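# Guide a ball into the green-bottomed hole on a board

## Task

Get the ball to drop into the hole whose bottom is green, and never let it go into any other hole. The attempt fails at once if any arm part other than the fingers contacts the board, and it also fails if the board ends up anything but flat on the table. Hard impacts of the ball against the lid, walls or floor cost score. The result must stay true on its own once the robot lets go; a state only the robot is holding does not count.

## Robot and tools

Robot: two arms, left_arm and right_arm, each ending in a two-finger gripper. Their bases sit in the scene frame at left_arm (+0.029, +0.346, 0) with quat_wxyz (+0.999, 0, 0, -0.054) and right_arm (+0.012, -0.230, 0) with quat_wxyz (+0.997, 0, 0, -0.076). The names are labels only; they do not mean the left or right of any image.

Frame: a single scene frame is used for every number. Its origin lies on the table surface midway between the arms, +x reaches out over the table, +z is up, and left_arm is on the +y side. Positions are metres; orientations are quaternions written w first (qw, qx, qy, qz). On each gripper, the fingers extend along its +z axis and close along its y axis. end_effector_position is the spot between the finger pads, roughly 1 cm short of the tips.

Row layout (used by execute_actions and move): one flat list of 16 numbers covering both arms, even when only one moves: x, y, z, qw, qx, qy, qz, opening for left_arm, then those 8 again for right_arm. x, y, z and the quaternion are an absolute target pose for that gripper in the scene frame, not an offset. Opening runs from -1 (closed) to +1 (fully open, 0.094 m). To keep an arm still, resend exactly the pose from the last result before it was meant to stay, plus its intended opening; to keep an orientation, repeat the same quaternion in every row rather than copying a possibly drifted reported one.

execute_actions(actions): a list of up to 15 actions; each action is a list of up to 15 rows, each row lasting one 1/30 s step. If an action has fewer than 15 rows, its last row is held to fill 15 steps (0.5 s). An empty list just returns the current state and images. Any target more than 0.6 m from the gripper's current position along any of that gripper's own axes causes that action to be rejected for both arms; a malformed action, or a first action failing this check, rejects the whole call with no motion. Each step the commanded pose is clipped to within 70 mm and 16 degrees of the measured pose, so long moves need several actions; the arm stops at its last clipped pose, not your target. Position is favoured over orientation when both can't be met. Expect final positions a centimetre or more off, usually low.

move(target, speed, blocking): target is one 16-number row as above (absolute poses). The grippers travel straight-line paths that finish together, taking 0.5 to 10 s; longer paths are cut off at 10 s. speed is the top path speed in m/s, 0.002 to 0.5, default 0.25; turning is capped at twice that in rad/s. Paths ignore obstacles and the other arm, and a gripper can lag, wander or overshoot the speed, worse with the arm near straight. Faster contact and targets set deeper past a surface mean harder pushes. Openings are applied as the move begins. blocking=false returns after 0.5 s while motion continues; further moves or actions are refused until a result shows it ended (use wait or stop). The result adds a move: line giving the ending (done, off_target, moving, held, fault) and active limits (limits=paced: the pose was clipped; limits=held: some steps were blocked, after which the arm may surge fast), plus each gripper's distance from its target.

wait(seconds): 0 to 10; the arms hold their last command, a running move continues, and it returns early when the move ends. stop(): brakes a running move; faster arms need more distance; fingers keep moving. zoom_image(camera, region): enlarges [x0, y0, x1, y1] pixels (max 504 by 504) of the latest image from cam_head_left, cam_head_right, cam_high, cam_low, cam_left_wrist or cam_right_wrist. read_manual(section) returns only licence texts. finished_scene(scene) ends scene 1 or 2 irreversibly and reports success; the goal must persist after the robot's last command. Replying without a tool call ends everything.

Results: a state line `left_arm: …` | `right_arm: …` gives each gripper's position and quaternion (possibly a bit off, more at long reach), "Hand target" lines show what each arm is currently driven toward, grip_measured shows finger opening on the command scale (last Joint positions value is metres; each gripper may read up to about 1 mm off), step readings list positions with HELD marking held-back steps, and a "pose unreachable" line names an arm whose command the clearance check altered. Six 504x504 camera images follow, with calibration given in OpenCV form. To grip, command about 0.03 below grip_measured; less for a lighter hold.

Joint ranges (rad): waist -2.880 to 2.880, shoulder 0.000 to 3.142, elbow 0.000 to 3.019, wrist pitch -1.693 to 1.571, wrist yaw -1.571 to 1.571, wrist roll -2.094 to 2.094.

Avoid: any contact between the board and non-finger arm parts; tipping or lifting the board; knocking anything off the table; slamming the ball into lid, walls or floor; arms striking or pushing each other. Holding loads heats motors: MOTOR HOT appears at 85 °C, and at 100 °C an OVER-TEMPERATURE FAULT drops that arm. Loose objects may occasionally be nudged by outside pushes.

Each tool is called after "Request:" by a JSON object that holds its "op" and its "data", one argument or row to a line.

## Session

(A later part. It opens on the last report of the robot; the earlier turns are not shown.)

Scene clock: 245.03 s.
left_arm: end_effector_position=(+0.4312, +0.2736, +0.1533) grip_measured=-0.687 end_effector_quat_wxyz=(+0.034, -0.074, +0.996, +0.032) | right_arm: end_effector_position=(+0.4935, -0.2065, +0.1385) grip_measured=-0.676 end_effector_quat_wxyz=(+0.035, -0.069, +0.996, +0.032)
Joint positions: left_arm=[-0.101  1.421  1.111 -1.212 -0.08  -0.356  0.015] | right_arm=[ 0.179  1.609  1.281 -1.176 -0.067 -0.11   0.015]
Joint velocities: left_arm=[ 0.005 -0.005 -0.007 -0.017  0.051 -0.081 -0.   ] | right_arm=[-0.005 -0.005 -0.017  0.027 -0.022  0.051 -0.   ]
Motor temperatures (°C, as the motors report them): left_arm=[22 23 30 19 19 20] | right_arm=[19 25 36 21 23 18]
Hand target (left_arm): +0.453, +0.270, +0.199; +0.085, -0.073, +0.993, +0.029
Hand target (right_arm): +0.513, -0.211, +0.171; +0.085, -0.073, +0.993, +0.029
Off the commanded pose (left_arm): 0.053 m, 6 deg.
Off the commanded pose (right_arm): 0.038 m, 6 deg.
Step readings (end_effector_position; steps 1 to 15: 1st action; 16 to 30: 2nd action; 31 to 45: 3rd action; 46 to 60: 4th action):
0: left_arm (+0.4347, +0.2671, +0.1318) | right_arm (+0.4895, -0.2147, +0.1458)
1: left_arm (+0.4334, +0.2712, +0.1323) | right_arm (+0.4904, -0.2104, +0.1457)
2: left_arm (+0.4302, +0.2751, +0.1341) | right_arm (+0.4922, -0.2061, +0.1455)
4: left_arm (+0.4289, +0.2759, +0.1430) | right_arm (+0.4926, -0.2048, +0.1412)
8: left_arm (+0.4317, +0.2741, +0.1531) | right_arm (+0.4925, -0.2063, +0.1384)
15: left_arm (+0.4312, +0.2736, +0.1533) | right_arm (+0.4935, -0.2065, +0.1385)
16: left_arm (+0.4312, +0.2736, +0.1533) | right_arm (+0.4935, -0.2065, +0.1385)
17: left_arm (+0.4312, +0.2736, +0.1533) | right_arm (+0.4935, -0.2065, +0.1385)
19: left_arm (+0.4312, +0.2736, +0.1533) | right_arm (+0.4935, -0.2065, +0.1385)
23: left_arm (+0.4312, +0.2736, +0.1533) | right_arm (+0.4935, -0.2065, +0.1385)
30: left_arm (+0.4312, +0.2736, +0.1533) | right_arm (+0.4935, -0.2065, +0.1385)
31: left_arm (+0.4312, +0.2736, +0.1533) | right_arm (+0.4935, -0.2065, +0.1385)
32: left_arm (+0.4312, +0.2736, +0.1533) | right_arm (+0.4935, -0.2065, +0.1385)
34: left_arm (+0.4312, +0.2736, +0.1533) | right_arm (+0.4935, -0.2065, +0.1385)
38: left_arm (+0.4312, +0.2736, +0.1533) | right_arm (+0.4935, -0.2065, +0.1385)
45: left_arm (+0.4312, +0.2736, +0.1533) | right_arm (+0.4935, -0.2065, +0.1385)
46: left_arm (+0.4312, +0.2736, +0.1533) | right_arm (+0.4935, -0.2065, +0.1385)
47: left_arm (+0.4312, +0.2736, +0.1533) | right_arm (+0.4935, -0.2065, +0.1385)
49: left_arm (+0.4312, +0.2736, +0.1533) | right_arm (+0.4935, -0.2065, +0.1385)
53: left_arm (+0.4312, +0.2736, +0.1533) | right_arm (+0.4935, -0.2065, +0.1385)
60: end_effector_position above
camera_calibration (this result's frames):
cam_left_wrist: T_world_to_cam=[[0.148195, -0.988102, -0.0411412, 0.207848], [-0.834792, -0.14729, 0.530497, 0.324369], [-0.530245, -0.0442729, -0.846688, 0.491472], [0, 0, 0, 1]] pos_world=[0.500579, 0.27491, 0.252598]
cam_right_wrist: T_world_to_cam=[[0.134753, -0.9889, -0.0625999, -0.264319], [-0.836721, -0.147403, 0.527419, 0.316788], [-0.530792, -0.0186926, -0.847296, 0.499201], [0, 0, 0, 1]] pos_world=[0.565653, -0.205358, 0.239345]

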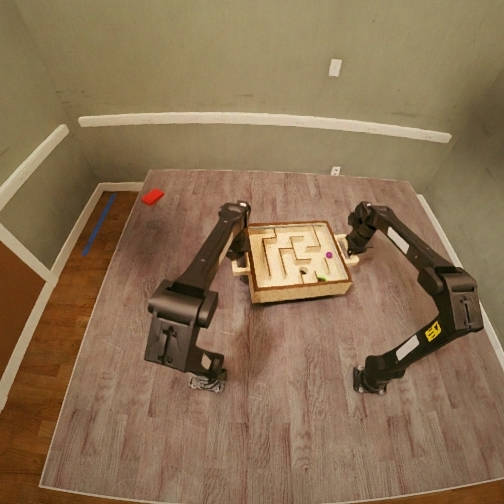

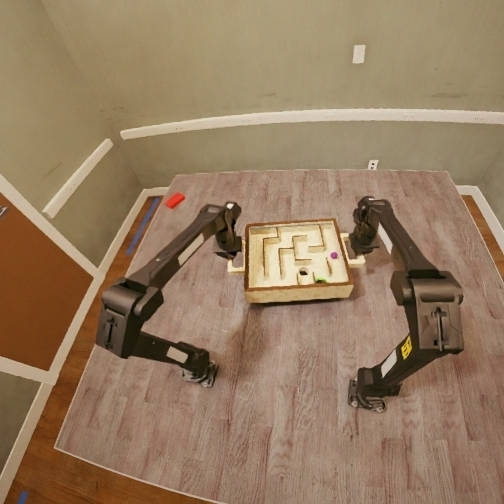

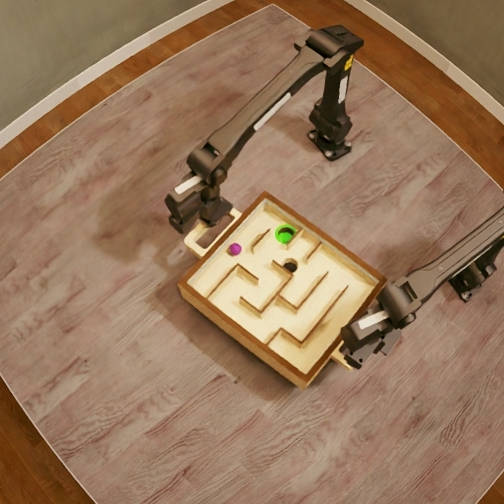

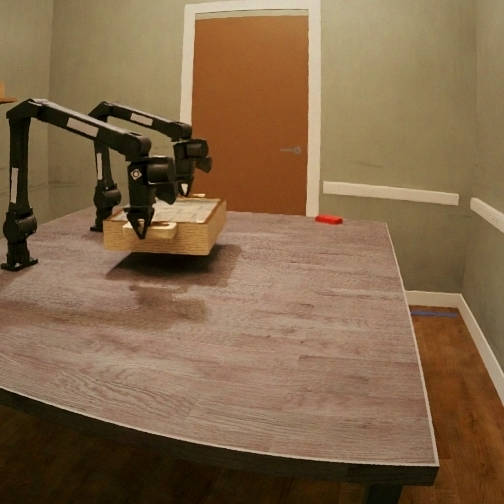

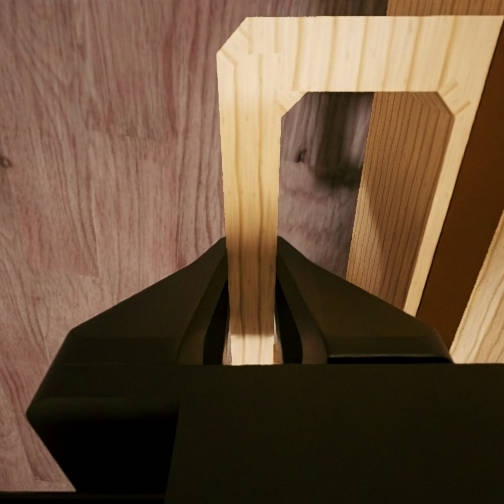

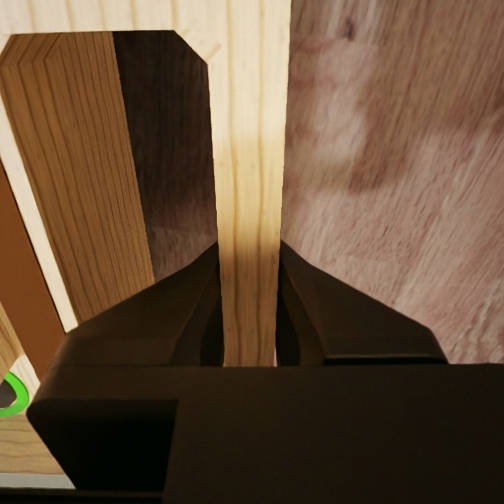

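Request:
{"op": "execute_actions", "data": {
  "actions": [
    [[0.455,0.268,0.184,0.105,-0.073,0.996,0,-1,0.515,-0.212,0.187,0.105,-0.073,0.996,0,-1]],
    [[0.455,0.268,0.184,0.105,-0.073,0.996,0,-1,0.515,-0.212,0.187,0.105,-0.073,0.996,0,-1]],
    [[0.455,0.268,0.184,0.105,-0.073,0.996,0,-1,0.515,-0.212,0.187,0.105,-0.073,0.996,0,-1]],
    [[0.455,0.268,0.184,0.105,-0.073,0.996,0,-1,0.515,-0.212,0.187,0.105,-0.073,0.996,0,-1]]
  ]
}}

Request:
{"op": "zoom_image", "data": {
  "camera": "cam_high",
  "region": [150,190,390,410]
}}

Scene clock: 252.67 s.
left_arm: end_effector_position=(+0.4360, +0.2685, +0.1470) grip_measured=-0.687 end_effector_quat_wxyz=(+0.047, -0.073, +0.996, +0.014) | right_arm: end_effector_position=(+0.4968, -0.2122, +0.1400) grip_measured=-0.676 end_effector_quat_wxyz=(+0.042, -0.069, +0.997, +0.010)
Joint positions: left_arm=[-0.1    1.419  1.09  -1.158 -0.052 -0.353  0.015] | right_arm=[ 0.182  1.605  1.281 -1.163 -0.023 -0.107  0.015]
Joint velocities: left_arm=[ 0.005  0.005 -0.002  0.007  0.037 -0.007 -0.   ] | right_arm=[-0.015 -0.005 -0.022  0.007  0.037  0.037  0.001]
Motor temperatures (°C, as the motors report them): left_arm=[22 23 30 19 19 20] | right_arm=[19 25 36 21 23 18]
Hand target (left_arm): +0.454, +0.268, +0.184; +0.104, -0.072, +0.992, +0.000
Hand target (right_arm): +0.512, -0.212, +0.187; +0.104, -0.073, +0.992, +0.000
Off the commanded pose (left_arm): 0.042 m, 7 deg.
Off the commanded pose (right_arm): 0.050 m, 7 deg.
Step readings (end_effector_position; steps 1 to 15: 1st action; 16 to 30: 2nd action; 31 to 45: 3rd action; 46 to 60: 4th action):
0: left_arm (+0.4312, +0.2736, +0.1533) | right_arm (+0.4935, -0.2065, +0.1385)
1: left_arm (+0.4320, +0.2716, +0.1530) | right_arm (+0.4936, -0.2086, +0.1384)
2: left_arm (+0.4340, +0.2697, +0.1521) | right_arm (+0.4940, -0.2107, +0.1383)
4: left_arm (+0.4357, +0.2687, +0.1491) | right_arm (+0.4960, -0.2119, +0.1394)
8: left_arm (+0.4359, +0.2685, +0.1470) | right_arm (+0.4968, -0.2122, +0.1400)
15: left_arm (+0.4360, +0.2685, +0.1470) | right_arm (+0.4968, -0.2122, +0.1400)
16: left_arm (+0.4360, +0.2685, +0.1470) | right_arm (+0.4968, -0.2122, +0.1400)
17: left_arm (+0.4360, +0.2685, +0.1470) | right_arm (+0.4968, -0.2122, +0.1400)
19: left_arm (+0.4360, +0.2685, +0.1470) | right_arm (+0.4968, -0.2122, +0.1400)
23: left_arm (+0.4360, +0.2685, +0.1470) | right_arm (+0.4968, -0.2122, +0.1400)
30: left_arm (+0.4360, +0.2685, +0.1470) | right_arm (+0.4968, -0.2122, +0.1400)
31: left_arm (+0.4360, +0.2685, +0.1470) | right_arm (+0.4968, -0.2122, +0.1400)
32: left_arm (+0.4360, +0.2685, +0.1470) | right_arm (+0.4968, -0.2122, +0.1400)
34: left_arm (+0.4360, +0.2685, +0.1470) | right_arm (+0.4968, -0.2122, +0.1400)
38: left_arm (+0.4360, +0.2685, +0.1470) | right_arm (+0.4968, -0.2122, +0.1400)
45: left_arm (+0.4360, +0.2685, +0.1470) | right_arm (+0.4968, -0.2122, +0.1400)
46: left_arm (+0.4360, +0.2685, +0.1470) | right_arm (+0.4968, -0.2122, +0.1400)
47: left_arm (+0.4360, +0.2685, +0.1470) | right_arm (+0.4968, -0.2122, +0.1400)
49: left_arm (+0.4360, +0.2685, +0.1470) | right_arm (+0.4968, -0.2122, +0.1400)
53: left_arm (+0.4360, +0.2685, +0.1470) | right_arm (+0.4968, -0.2122, +0.1400)
60: end_effector_position above
camera_calibration (this result's frames):
cam_left_wrist: T_world_to_cam=[[0.145927, -0.98929, -0.00331395, 0.197498], [-0.85024, -0.127127, 0.510814, 0.335194], [-0.505764, -0.0717239, -0.859685, 0.487001], [0, 0, 0, 1]] pos_world=[0.502483, 0.272925, 0.2481]
cam_right_wrist: T_world_to_cam=[[0.132197, -0.991066, -0.017683, -0.275867], [-0.846306, -0.122139, 0.518505, 0.329299], [-0.516033, -0.0535794, -0.854892, 0.488436], [0, 0, 0, 1]] pos_world=[0.567206, -0.207012, 0.241938]

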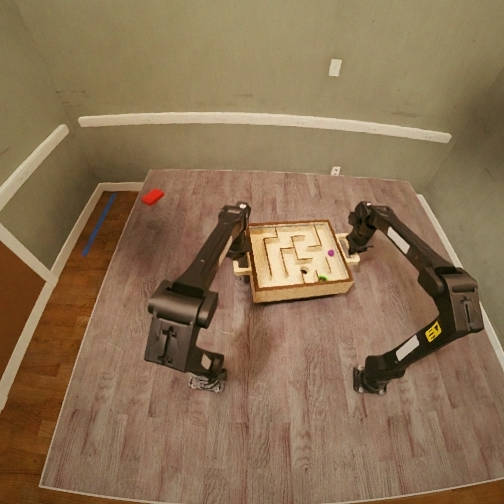

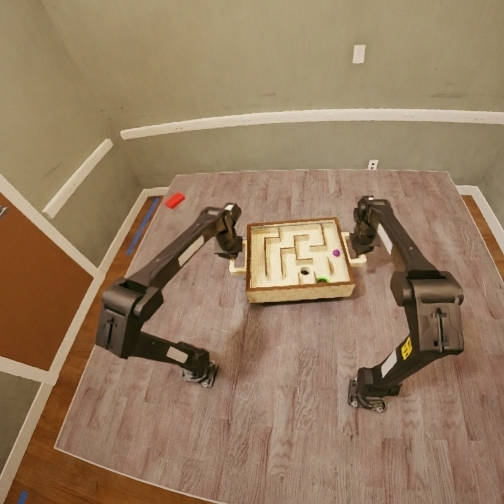

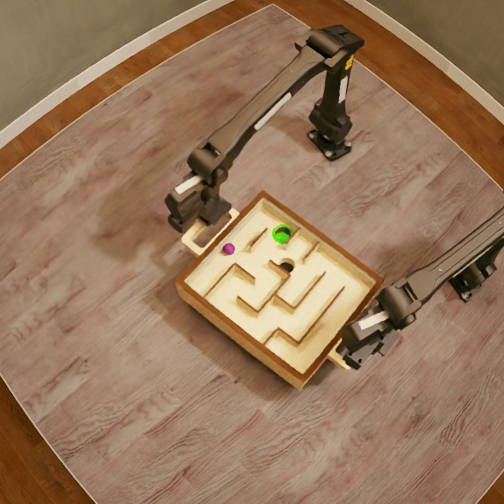

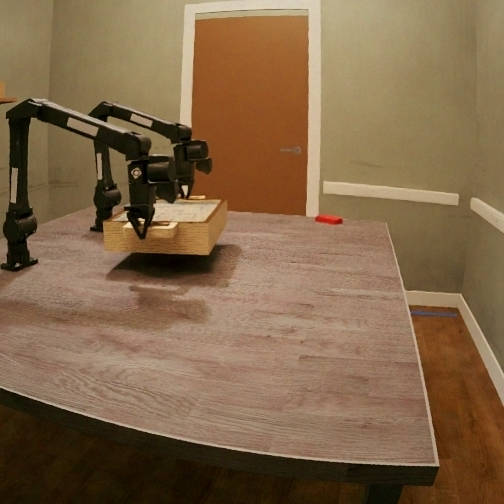

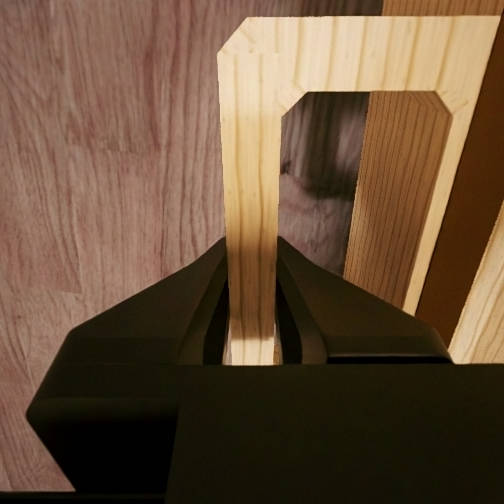

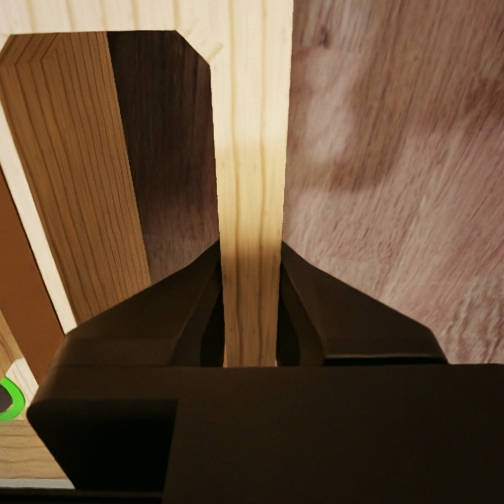

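Region (150, 190, 390, 410) of cam_high's 504x504 image, scaled by 2.100, with more detail than that image has; it fills the top 462 rows of this view, and the rest is white.

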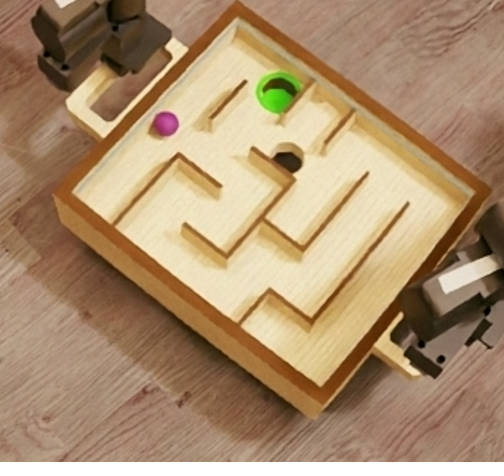

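Request:
{"op": "execute_actions", "data": {
  "actions": [
    [[0.455,0.268,0.18,0.13,-0.073,0.994,-0.008,-1,0.515,-0.212,0.193,0.13,-0.073,0.994,-0.008,-1]],
    [[0.455,0.268,0.18,0.13,-0.073,0.994,-0.008,-1,0.515,-0.212,0.193,0.13,-0.073,0.994,-0.008,-1]],
    [[0.455,0.268,0.18,0.13,-0.073,0.994,-0.008,-1,0.515,-0.212,0.193,0.13,-0.073,0.994,-0.008,-1]],
    [[0.455,0.268,0.18,0.13,-0.073,0.994,-0.008,-1,0.515,-0.212,0.193,0.13,-0.073,0.994,-0.008,-1]]
  ]
}}

Request:
{"op": "zoom_image", "data": {
  "camera": "cam_high",
  "region": [150,190,390,410]
}}

Scene clock: 261.27 s.
left_arm: end_effector_position=(+0.4366, +0.2670, +0.1390) grip_measured=-0.687 end_effector_quat_wxyz=(+0.068, -0.073, +0.995, +0.004) | right_arm: end_effector_position=(+0.4979, -0.2142, +0.1448) grip_measured=-0.676 end_effector_quat_wxyz=(+0.063, -0.069, +0.996, +0.000)
Joint positions: left_arm=[-0.1    1.401  1.047 -1.087 -0.045 -0.352  0.015] | right_arm=[ 0.185  1.578  1.259 -1.125 -0.005 -0.105  0.015]
Joint velocities: left_arm=[-0.015 -0.005  0.002 -0.007  0.081 -0.022 -0.001] | right_arm=[ 0.005  0.005 -0.007  0.007 -0.037  0.007  0.   ]
Motor temperatures (°C, as the motors report them): left_arm=[22 23 30 19 19 20] | right_arm=[19 25 35 21 23 18]
Hand target (left_arm): +0.454, +0.268, +0.180; +0.129, -0.072, +0.989, -0.007
Hand target (right_arm): +0.512, -0.212, +0.193; +0.129, -0.073, +0.989, -0.007
Off the commanded pose (left_arm): 0.045 m, 7 deg.
Off the commanded pose (right_arm): 0.051 m, 8 deg.
Step readings (end_effector_position; steps 1 to 15: 1st action; 16 to 30: 2nd action; 31 to 45: 3rd action; 46 to 60: 4th action):
0: left_arm (+0.4360, +0.2685, +0.1470) | right_arm (+0.4968, -0.2122, +0.1400)
1: left_arm (+0.4363, +0.2683, +0.1457) | right_arm (+0.4972, -0.2128, +0.1402)
2: left_arm (+0.4374, +0.2680, +0.1442) | right_arm (+0.4979, -0.2131, +0.1402)
4: left_arm (+0.4370, +0.2676, +0.1399) | right_arm (+0.4987, -0.2134, +0.1418)
8: left_arm (+0.4364, +0.2670, +0.1378) | right_arm (+0.4973, -0.2142, +0.1445)
15: left_arm (+0.4366, +0.2670, +0.1390) | right_arm (+0.4979, -0.2142, +0.1448)
16: left_arm (+0.4366, +0.2670, +0.1390) | right_arm (+0.4979, -0.2142, +0.1448)
17: left_arm (+0.4366, +0.2670, +0.1390) | right_arm (+0.4979, -0.2142, +0.1448)
19: left_arm (+0.4366, +0.2670, +0.1390) | right_arm (+0.4979, -0.2142, +0.1448)
23: left_arm (+0.4366, +0.2670, +0.1390) | right_arm (+0.4979, -0.2142, +0.1448)
30: left_arm (+0.4366, +0.2670, +0.1390) | right_arm (+0.4979, -0.2142, +0.1448)
31: left_arm (+0.4366, +0.2670, +0.1390) | right_arm (+0.4979, -0.2142, +0.1448)
32: left_arm (+0.4366, +0.2670, +0.1390) | right_arm (+0.4979, -0.2142, +0.1448)
34: left_arm (+0.4366, +0.2670, +0.1390) | right_arm (+0.4979, -0.2142, +0.1448)
38: left_arm (+0.4366, +0.2670, +0.1390) | right_arm (+0.4979, -0.2142, +0.1448)
45: left_arm (+0.4366, +0.2670, +0.1390) | right_arm (+0.4979, -0.2142, +0.1448)
46: left_arm (+0.4366, +0.2670, +0.1390) | right_arm (+0.4979, -0.2142, +0.1448)
47: left_arm (+0.4366, +0.2670, +0.1390) | right_arm (+0.4979, -0.2142, +0.1448)
49: left_arm (+0.4366, +0.2670, +0.1390) | right_arm (+0.4979, -0.2142, +0.1448)
53: left_arm (+0.4366, +0.2670, +0.1390) | right_arm (+0.4979, -0.2142, +0.1448)
60: end_effector_position above
camera_calibration (this result's frames):
cam_left_wrist: T_world_to_cam=[[0.144404, -0.989327, 0.0194838, 0.193427], [-0.871527, -0.117836, 0.475979, 0.351273], [-0.468603, -0.0857139, -0.879241, 0.470597], [0, 0, 0, 1]] pos_world=[0.498736, 0.273092, 0.242801]
cam_right_wrist: T_world_to_cam=[[0.131764, -0.991272, 0.00428586, -0.280855], [-0.868241, -0.113322, 0.483027, 0.345463], [-0.478325, -0.0673669, -0.875595, 0.474219], [0, 0, 0, 1]] pos_world=[0.563783, -0.207308, 0.249559]

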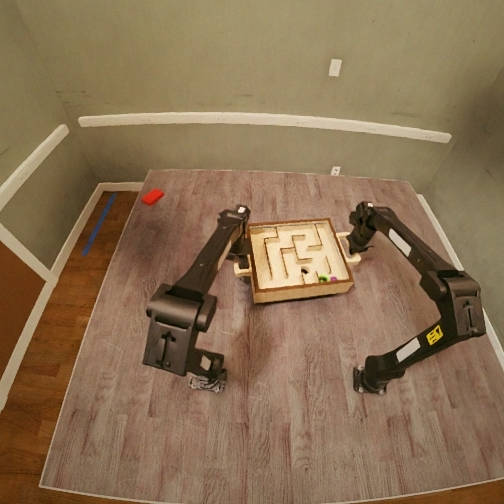

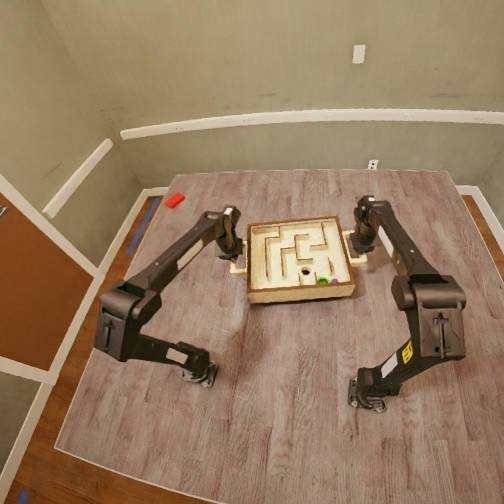

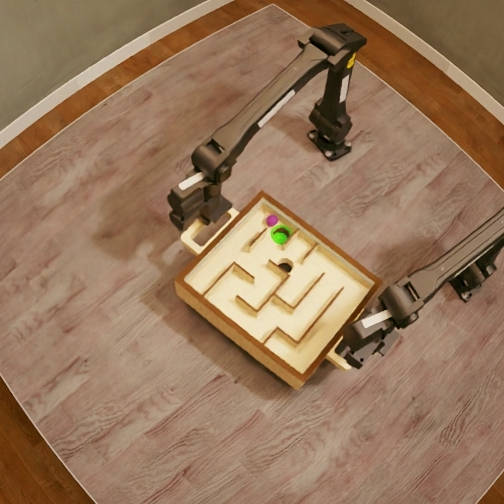

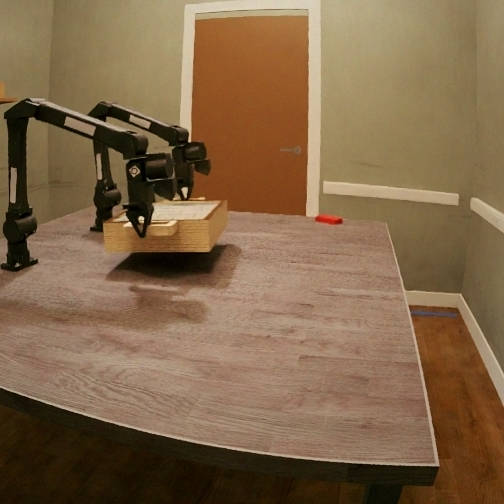

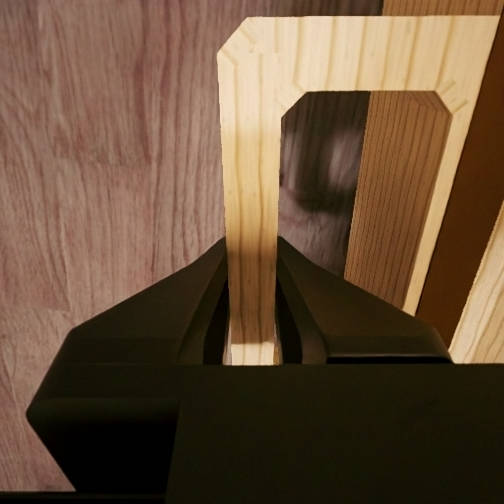

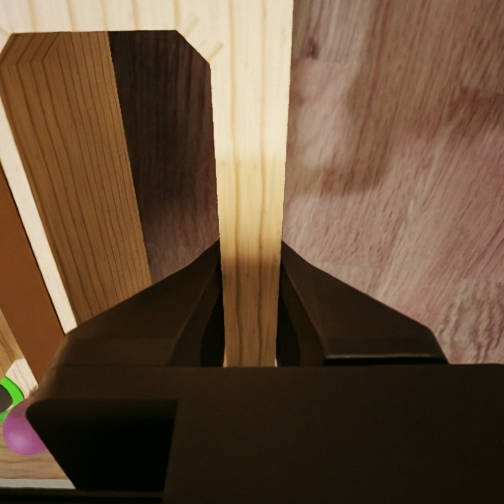

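Region (150, 190, 390, 410) of cam_high's 504x504 image, scaled by 2.100, with more detail than that image has; it fills the top 462 rows of this view, and the rest is white.

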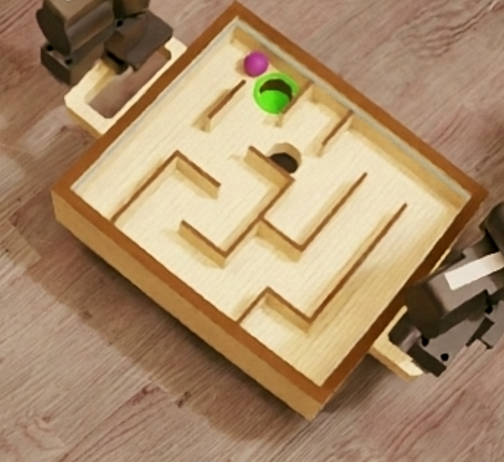

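Next to the hole. +v with less −u.

Request:
{"op": "execute_actions", "data": {
  "actions": [
    [[0.455,0.268,0.17,0.085,-0.073,0.996,-0.032,-1,0.515,-0.213,0.203,0.085,-0.073,0.996,-0.032,-1]],
    [[0.455,0.268,0.17,0.085,-0.073,0.996,-0.032,-1,0.515,-0.213,0.203,0.085,-0.073,0.996,-0.032,-1]],
    [[0.455,0.268,0.17,0.085,-0.073,0.996,-0.032,-1,0.515,-0.213,0.203,0.085,-0.073,0.996,-0.032,-1]]
  ]
}}

Request:
{"op": "zoom_image", "data": {
  "camera": "cam_high",
  "region": [150,190,390,410]
}}

Scene clock: 266.20 s.
left_arm: end_effector_position=(+0.4304, +0.2670, +0.1318) grip_measured=-0.687 end_effector_quat_wxyz=(+0.040, -0.071, +0.996, -0.021) | right_arm: end_effector_position=(+0.4859, -0.2146, +0.1537) grip_measured=-0.676 end_effector_quat_wxyz=(+0.031, -0.066, +0.997, -0.023)
Joint positions: left_arm=[-0.075  1.418  1.047 -1.112  0.021 -0.327  0.015] | right_arm=[ 0.203  1.579  1.287 -1.216  0.045 -0.083  0.015]
Joint velocities: left_arm=[-0.005  0.005 -0.007 -0.002  0.007  0.007 -0.   ] | right_arm=[-0.015  0.005  0.002 -0.007  0.007 -0.022 -0.001]
Motor temperatures (°C, as the motors report them): left_arm=[22 23 30 19 19 20] | right_arm=[19 25 36 21 23 18]
Hand target (left_arm): +0.453, +0.268, +0.170; +0.085, -0.072, +0.993, -0.032
Hand target (right_arm): +0.510, -0.213, +0.204; +0.085, -0.073, +0.993, -0.032
Off the commanded pose (left_arm): 0.045 m, 5 deg.
Off the commanded pose (right_arm): 0.057 m, 6 deg.
Step readings (end_effector_position; steps 1 to 15: 1st action; 16 to 30: 2nd action; 31 to 45: 3rd action):
0: left_arm (+0.4366, +0.2670, +0.1390) | right_arm (+0.4979, -0.2142, +0.1448)
1: left_arm (+0.4357, +0.2652, +0.1387) | right_arm (+0.4964, -0.2161, +0.1456)
2: left_arm (+0.4347, +0.2639, +0.1381) | right_arm (+0.4932, -0.2176, +0.1474)
4: left_arm (+0.4312, +0.2646, +0.1347) | right_arm (+0.4884, -0.2168, +0.1521)
8: left_arm (+0.4304, +0.2670, +0.1318) | right_arm (+0.4863, -0.2147, +0.1537)
15: left_arm (+0.4304, +0.2670, +0.1318) | right_arm (+0.4861, -0.2146, +0.1537)
16: left_arm (+0.4304, +0.2670, +0.1318) | right_arm (+0.4861, -0.2146, +0.1537)
17: left_arm (+0.4304, +0.2670, +0.1318) | right_arm (+0.4861, -0.2146, +0.1537)
19: left_arm (+0.4304, +0.2670, +0.1318) | right_arm (+0.4861, -0.2146, +0.1537)
23: left_arm (+0.4304, +0.2670, +0.1318) | right_arm (+0.4859, -0.2146, +0.1537)
30: left_arm (+0.4304, +0.2670, +0.1318) | right_arm (+0.4859, -0.2146, +0.1537)
31: left_arm (+0.4304, +0.2670, +0.1318) | right_arm (+0.4859, -0.2146, +0.1537)
32: left_arm (+0.4304, +0.2670, +0.1318) | right_arm (+0.4859, -0.2146, +0.1537)
34: left_arm (+0.4304, +0.2670, +0.1318) | right_arm (+0.4859, -0.2146, +0.1537)
38: left_arm (+0.4304, +0.2670, +0.1318) | right_arm (+0.4859, -0.2146, +0.1537)
45: end_effector_position above
camera_calibration (this result's frames):
cam_left_wrist: T_world_to_cam=[[0.138624, -0.988242, 0.0645066, 0.190716], [-0.845644, -0.0842182, 0.52706, 0.322428], [-0.515431, -0.127613, -0.847376, 0.4885], [0, 0, 0, 1]] pos_world=[0.49801, 0.277967, 0.231702]
cam_right_wrist: T_world_to_cam=[[0.124133, -0.991185, 0.0462943, -0.282516], [-0.838208, -0.0797777, 0.539483, 0.31463], [-0.531035, -0.105772, -0.840723, 0.48833], [0, 0, 0, 1]] pos_world=[0.558116, -0.203274, 0.253891]

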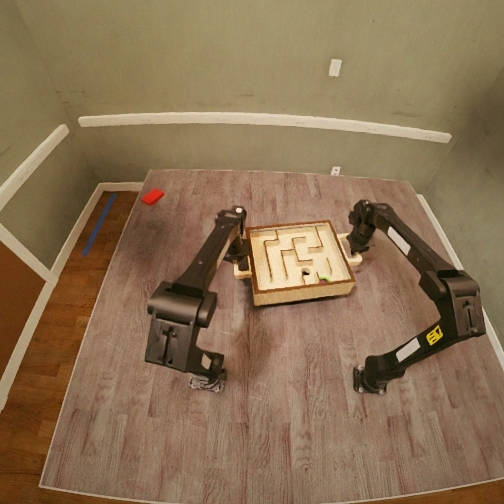

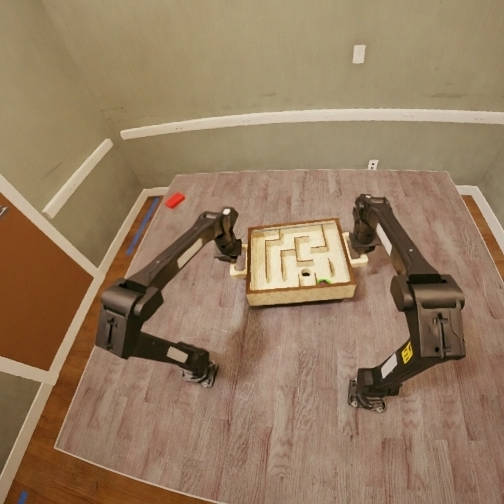

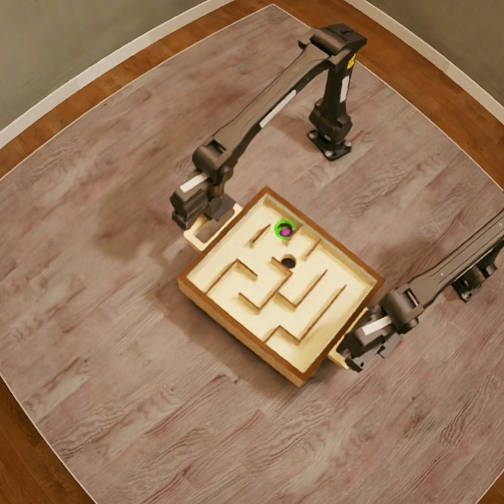

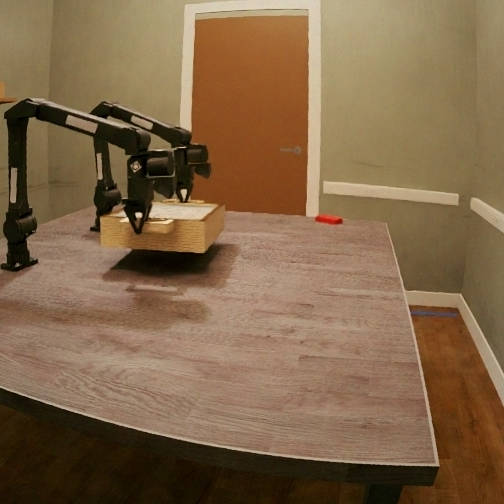

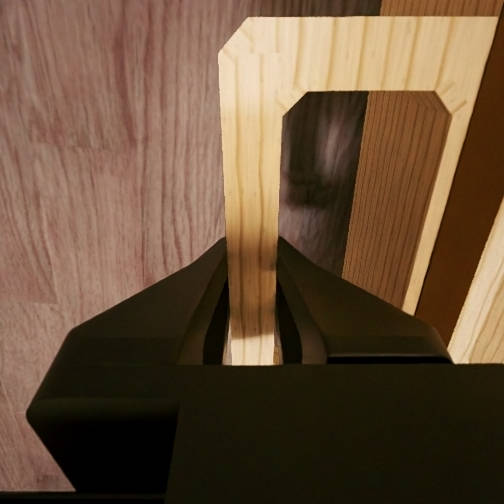

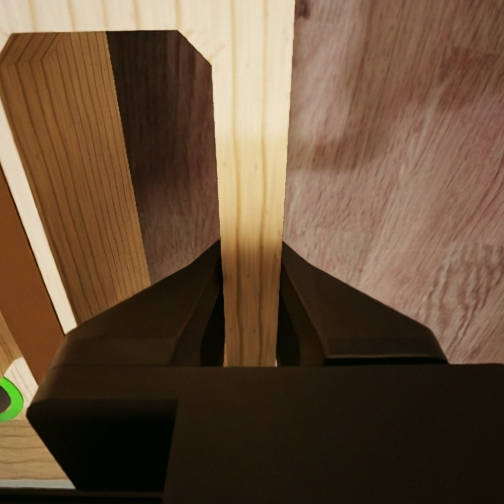

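Region (150, 190, 390, 410) of cam_high's 504x504 image, scaled by 2.100, with more detail than that image has; it fills the top 462 rows of this view, and the rest is white.

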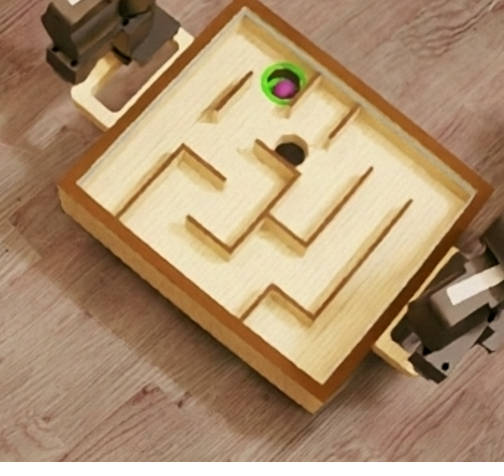

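Request:
{"op": "execute_actions", "data": {
  "actions": [
    [[0.455,0.268,0.175,0.065,-0.073,0.996,-0.016,-1,0.515,-0.213,0.19,0.065,-0.073,0.996,-0.016,-1]],
    [[0.455,0.268,0.17,0.045,-0.073,0.996,0,-1,0.515,-0.212,0.177,0.045,-0.073,0.996,0,-1]],
    [[0.455,0.268,0.155,0.045,-0.073,0.996,0,-1,0.515,-0.212,0.162,0.045,-0.073,0.996,0,-1]],
    [[0.455,0.268,0.14,0.045,-0.073,0.996,0,-1,0.515,-0.212,0.147,0.045,-0.073,0.996,0,-1]]
  ]
}}

Scene clock: 275.63 s.
left_arm: end_effector_position=(+0.4359, +0.2714, +0.1185) grip_measured=-0.687 end_effector_quat_wxyz=(+0.009, -0.073, +0.997, +0.003) | right_arm: end_effector_position=(+0.4938, -0.2099, +0.1218) grip_measured=-0.676 end_effector_quat_wxyz=(+0.005, -0.066, +0.998, +0.002)
Joint positions: left_arm=[-0.075  1.487  1.086 -1.154 -0.011 -0.331  0.015] | right_arm=[ 0.194  1.657  1.298 -1.201 -0.004 -0.091  0.015]
Joint velocities: left_arm=[-0.005 -0.005  0.002 -0.007 -0.066  0.081  0.   ] | right_arm=[-0.005 -0.005 -0.002 -0.007  0.022 -0.081  0.   ]
Motor temperatures (°C, as the motors report them): left_arm=[22 23 30 19 19 20] | right_arm=[19 25 37 21 23 18]
Hand target (left_arm): +0.454, +0.268, +0.140; +0.045, -0.073, +0.996, -0.000
Hand target (right_arm): +0.513, -0.212, +0.148; +0.045, -0.074, +0.996, -0.000
Off the commanded pose (left_arm): 0.029 m, 4 deg.
Off the commanded pose (right_arm): 0.033 m, 5 deg.
Step readings (end_effector_position; steps 1 to 15: 1st action; 16 to 30: 2nd action; 31 to 45: 3rd action; 46 to 60: 4th action):
0: left_arm (+0.4304, +0.2670, +0.1318) | right_arm (+0.4859, -0.2146, +0.1537)
1: left_arm (+0.4291, +0.2680, +0.1316) | right_arm (+0.4857, -0.2135, +0.1539)
2: left_arm (+0.4272, +0.2689, +0.1318) | right_arm (+0.4854, -0.2125, +0.1538)
4: left_arm (+0.4244, +0.2696, +0.1328) | right_arm (+0.4835, -0.2119, +0.1517)
8: left_arm (+0.4219, +0.2702, +0.1325) | right_arm (+0.4821, -0.2112, +0.1476)
15: left_arm (+0.4217, +0.2702, +0.1320) | right_arm (+0.4821, -0.2112, +0.1470)
16: left_arm (+0.4216, +0.2712, +0.1321) | right_arm (+0.4819, -0.2100, +0.1464)
17: left_arm (+0.4217, +0.2721, +0.1326) | right_arm (+0.4819, -0.2089, +0.1460)
19: left_arm (+0.4236, +0.2725, +0.1337) | right_arm (+0.4822, -0.2088, +0.1417)
23: left_arm (+0.4244, +0.2727, +0.1311) | right_arm (+0.4826, -0.2086, +0.1336)
30: left_arm (+0.4238, +0.2728, +0.1292) | right_arm (+0.4826, -0.2085, +0.1324)
31: left_arm (+0.4240, +0.2728, +0.1290) | right_arm (+0.4826, -0.2085, +0.1322)
32: left_arm (+0.4244, +0.2727, +0.1287) | right_arm (+0.4829, -0.2085, +0.1322)
34: left_arm (+0.4255, +0.2725, +0.1280) | right_arm (+0.4839, -0.2086, +0.1317)
38: left_arm (+0.4262, +0.2724, +0.1267) | right_arm (+0.4844, -0.2089, +0.1306)
45: left_arm (+0.4262, +0.2724, +0.1265) | right_arm (+0.4844, -0.2089, +0.1303)
46: left_arm (+0.4270, +0.2723, +0.1263) | right_arm (+0.4853, -0.2089, +0.1299)
47: left_arm (+0.4286, +0.2721, +0.1257) | right_arm (+0.4868, -0.2089, +0.1294)
49: left_arm (+0.4329, +0.2718, +0.1237) | right_arm (+0.4912, -0.2093, +0.1275)
53: left_arm (+0.4359, +0.2714, +0.1195) | right_arm (+0.4939, -0.2099, +0.1237)
60: end_effector_position above
camera_calibration (this result's frames):
cam_left_wrist: T_world_to_cam=[[0.146114, -0.989204, 0.0112605, 0.198495], [-0.809211, -0.112965, 0.576556, 0.3205], [-0.569059, -0.0933552, -0.81698, 0.491082], [0, 0, 0, 1]] pos_world=[0.509804, 0.278402, 0.214183]
cam_right_wrist: T_world_to_cam=[[0.126663, -0.991926, -0.00627479, -0.272319], [-0.807053, -0.10673, 0.580753, 0.312818], [-0.576734, -0.068496, -0.814055, 0.493311], [0, 0, 0, 1]] pos_world=[0.571463, -0.202943, 0.218203]

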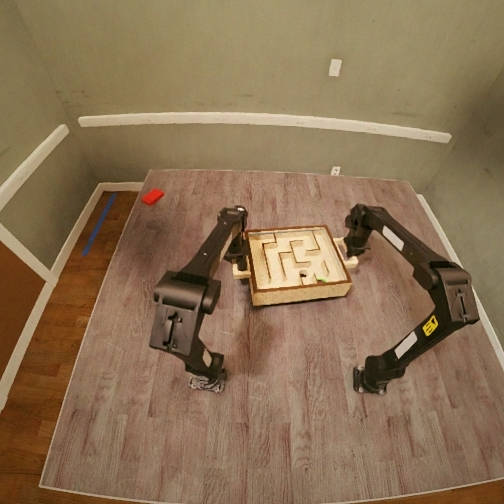

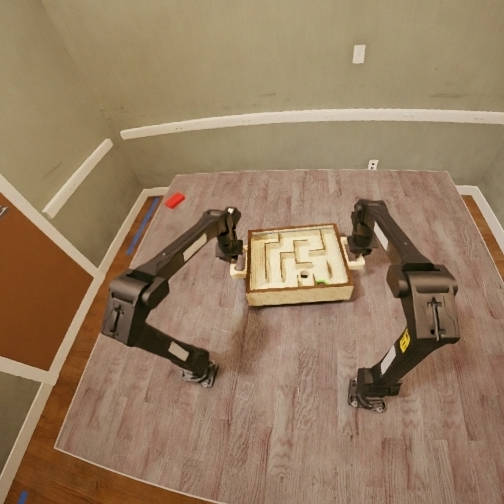

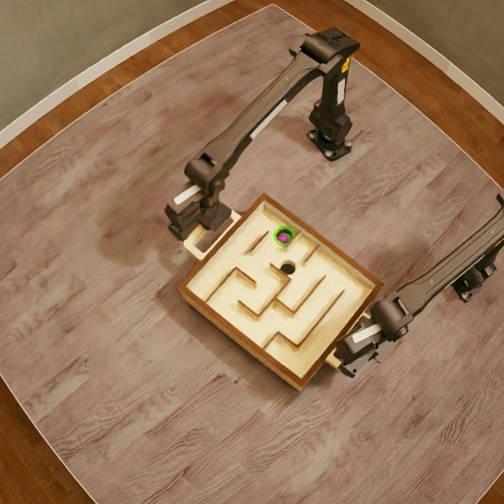

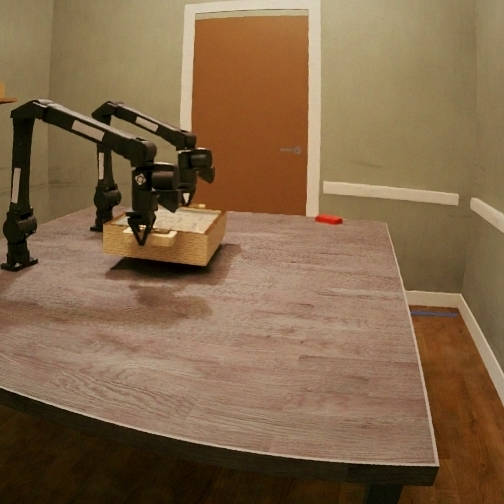

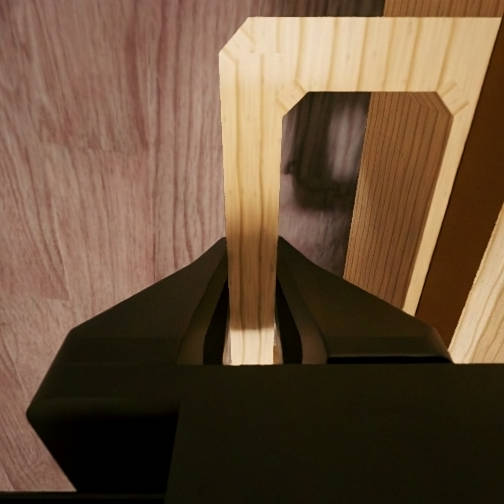

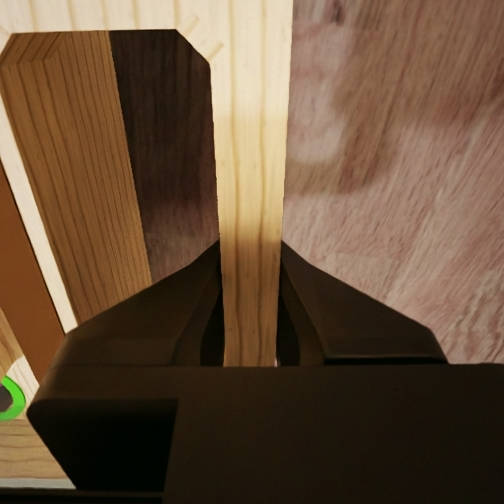

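Request:
{"op": "execute_actions", "data": {
  "actions": [
    [[0.455,0.268,0.127,0.04,-0.073,0.996,0,-1,0.515,-0.212,0.134,0.04,-0.073,0.996,0,-1]],
    [[0.455,0.268,0.114,0.035,-0.073,0.996,0,-1,0.515,-0.212,0.121,0.035,-0.073,0.996,0,-1]],
    [[0.455,0.268,0.104,0.035,-0.073,0.996,0,-1,0.515,-0.212,0.11,0.035,-0.073,0.996,0,-1]],
    [[0.455,0.268,0.096,0.035,-0.073,0.996,0,-1,0.515,-0.212,0.101,0.035,-0.073,0.996,0,-1]]
  ]
}}

Scene clock: 283.77 s.
left_arm: end_effector_position=(+0.4417, +0.2701, +0.0848) grip_measured=-0.687 end_effector_quat_wxyz=(+0.012, -0.073, +0.997, +0.002) | right_arm: end_effector_position=(+0.5009, -0.2110, +0.0888) grip_measured=-0.676 end_effector_quat_wxyz=(+0.010, -0.066, +0.998, +0.001)
Joint positions: left_arm=[-0.075  1.538  1.045 -1.056 -0.01  -0.33   0.015] | right_arm=[ 0.192  1.702  1.263 -1.111 -0.003 -0.093  0.015]
Joint velocities: left_arm=[-0.015 -0.005  0.007  0.007 -0.095  0.007 -0.001] | right_arm=[ 0.005  0.005  0.002 -0.002  0.051  0.007 -0.001]
Motor temperatures (°C, as the motors report them): left_arm=[22 23 30 19 19 20] | right_arm=[19 25 36 21 23 18]
Hand target (left_arm): +0.455, +0.268, +0.096; +0.035, -0.073, +0.997, -0.000
Hand target (right_arm): +0.514, -0.212, +0.101; +0.035, -0.074, +0.997, -0.000
Off the commanded pose (left_arm): 0.017 m, 3 deg.
Off the commanded pose (right_arm): 0.019 m, 3 deg.
Step readings (end_effector_position; steps 1 to 15: 1st action; 16 to 30: 2nd action; 31 to 45: 3rd action; 46 to 60: 4th action):
0: left_arm (+0.4359, +0.2714, +0.1185) | right_arm (+0.4938, -0.2099, +0.1218)
1: left_arm (+0.4362, +0.2713, +0.1181) | right_arm (+0.4942, -0.2099, +0.1216)
2: left_arm (+0.4370, +0.2712, +0.1175) | right_arm (+0.4950, -0.2099, +0.1211)
4: left_arm (+0.4391, +0.2708, +0.1153) | right_arm (+0.4972, -0.2103, +0.1193)
8: left_arm (+0.4405, +0.2705, +0.1114) | right_arm (+0.4983, -0.2108, +0.1151)
15: left_arm (+0.4399, +0.2706, +0.1100) | right_arm (+0.4983, -0.2108, +0.1137)
16: left_arm (+0.4401, +0.2705, +0.1093) | right_arm (+0.4985, -0.2108, +0.1129)
17: left_arm (+0.4406, +0.2704, +0.1082) | right_arm (+0.4991, -0.2107, +0.1122)
19: left_arm (+0.4413, +0.2703, +0.1048) | right_arm (+0.5001, -0.2108, +0.1093)
23: left_arm (+0.4404, +0.2704, +0.0990) | right_arm (+0.4992, -0.2109, +0.1027)
30: left_arm (+0.4390, +0.2704, +0.0968) | right_arm (+0.4980, -0.2109, +0.1001)
31: left_arm (+0.4393, +0.2704, +0.0963) | right_arm (+0.4981, -0.2109, +0.0994)
32: left_arm (+0.4398, +0.2703, +0.0953) | right_arm (+0.4988, -0.2109, +0.0985)
34: left_arm (+0.4406, +0.2702, +0.0926) | right_arm (+0.4998, -0.2108, +0.0962)
38: left_arm (+0.4395, +0.2704, +0.0888) | right_arm (+0.4986, -0.2111, +0.0923)
45: left_arm (+0.4395, +0.2703, +0.0884) | right_arm (+0.4985, -0.2111, +0.0918)
46: left_arm (+0.4396, +0.2703, +0.0878) | right_arm (+0.4987, -0.2111, +0.0914)
47: left_arm (+0.4401, +0.2702, +0.0871) | right_arm (+0.4992, -0.2110, +0.0907)
49: left_arm (+0.4407, +0.2702, +0.0851) | right_arm (+0.5001, -0.2110, +0.0891)
53: left_arm (+0.4417, +0.2701, +0.0848) | right_arm (+0.5009, -0.2110, +0.0888)
60: end_effector_position above
camera_calibration (this result's frames):
cam_left_wrist: T_world_to_cam=[[0.144877, -0.989343, 0.0145434, 0.197041], [-0.813092, -0.110666, 0.57152, 0.346058], [-0.56382, -0.0946251, -0.820459, 0.465105], [0, 0, 0, 1]] pos_world=[0.515066, 0.277249, 0.180955]
cam_right_wrist: T_world_to_cam=[[0.126312, -0.991983, -0.00387315, -0.274547], [-0.812852, -0.105739, 0.572792, 0.341392], [-0.568609, -0.0692019, -0.819692, 0.466725], [0, 0, 0, 1]] pos_world=[0.577564, -0.20395, 0.185961]

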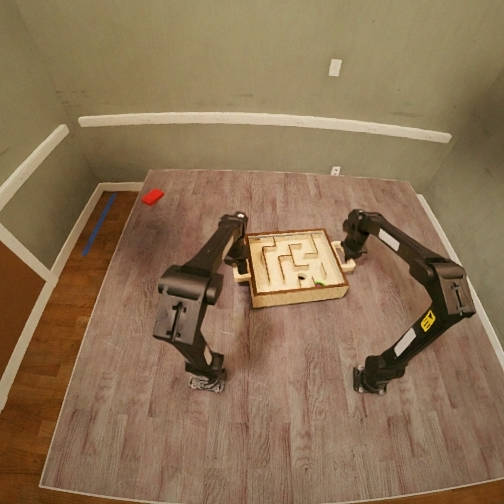

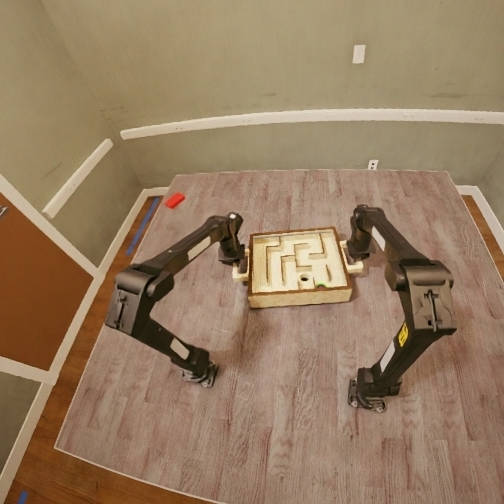

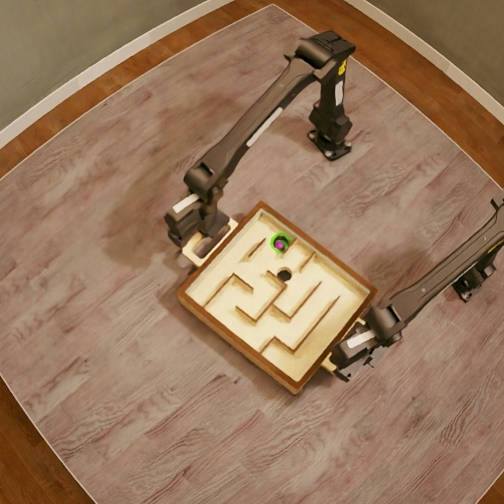

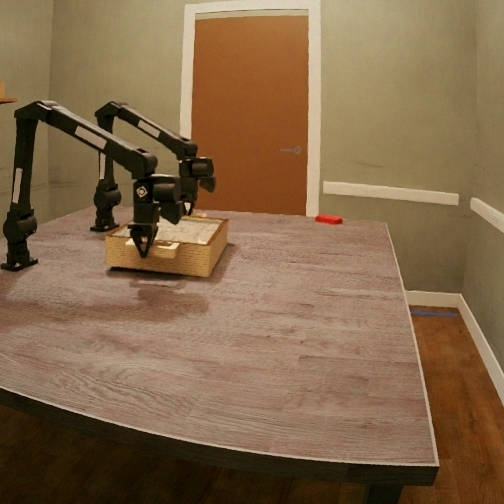

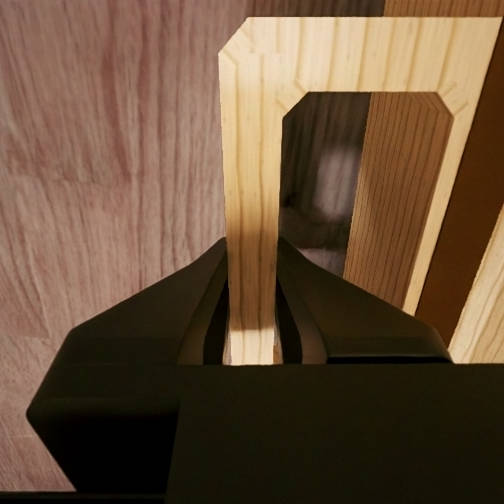

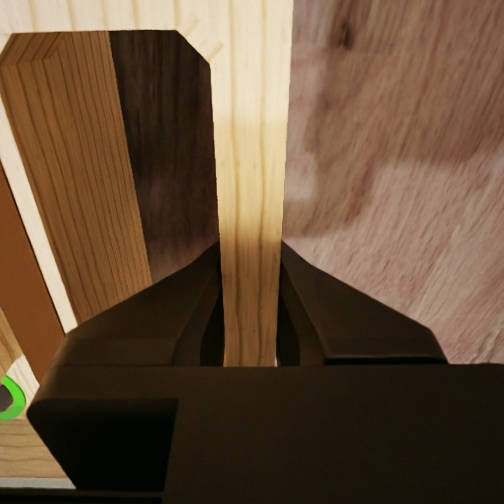

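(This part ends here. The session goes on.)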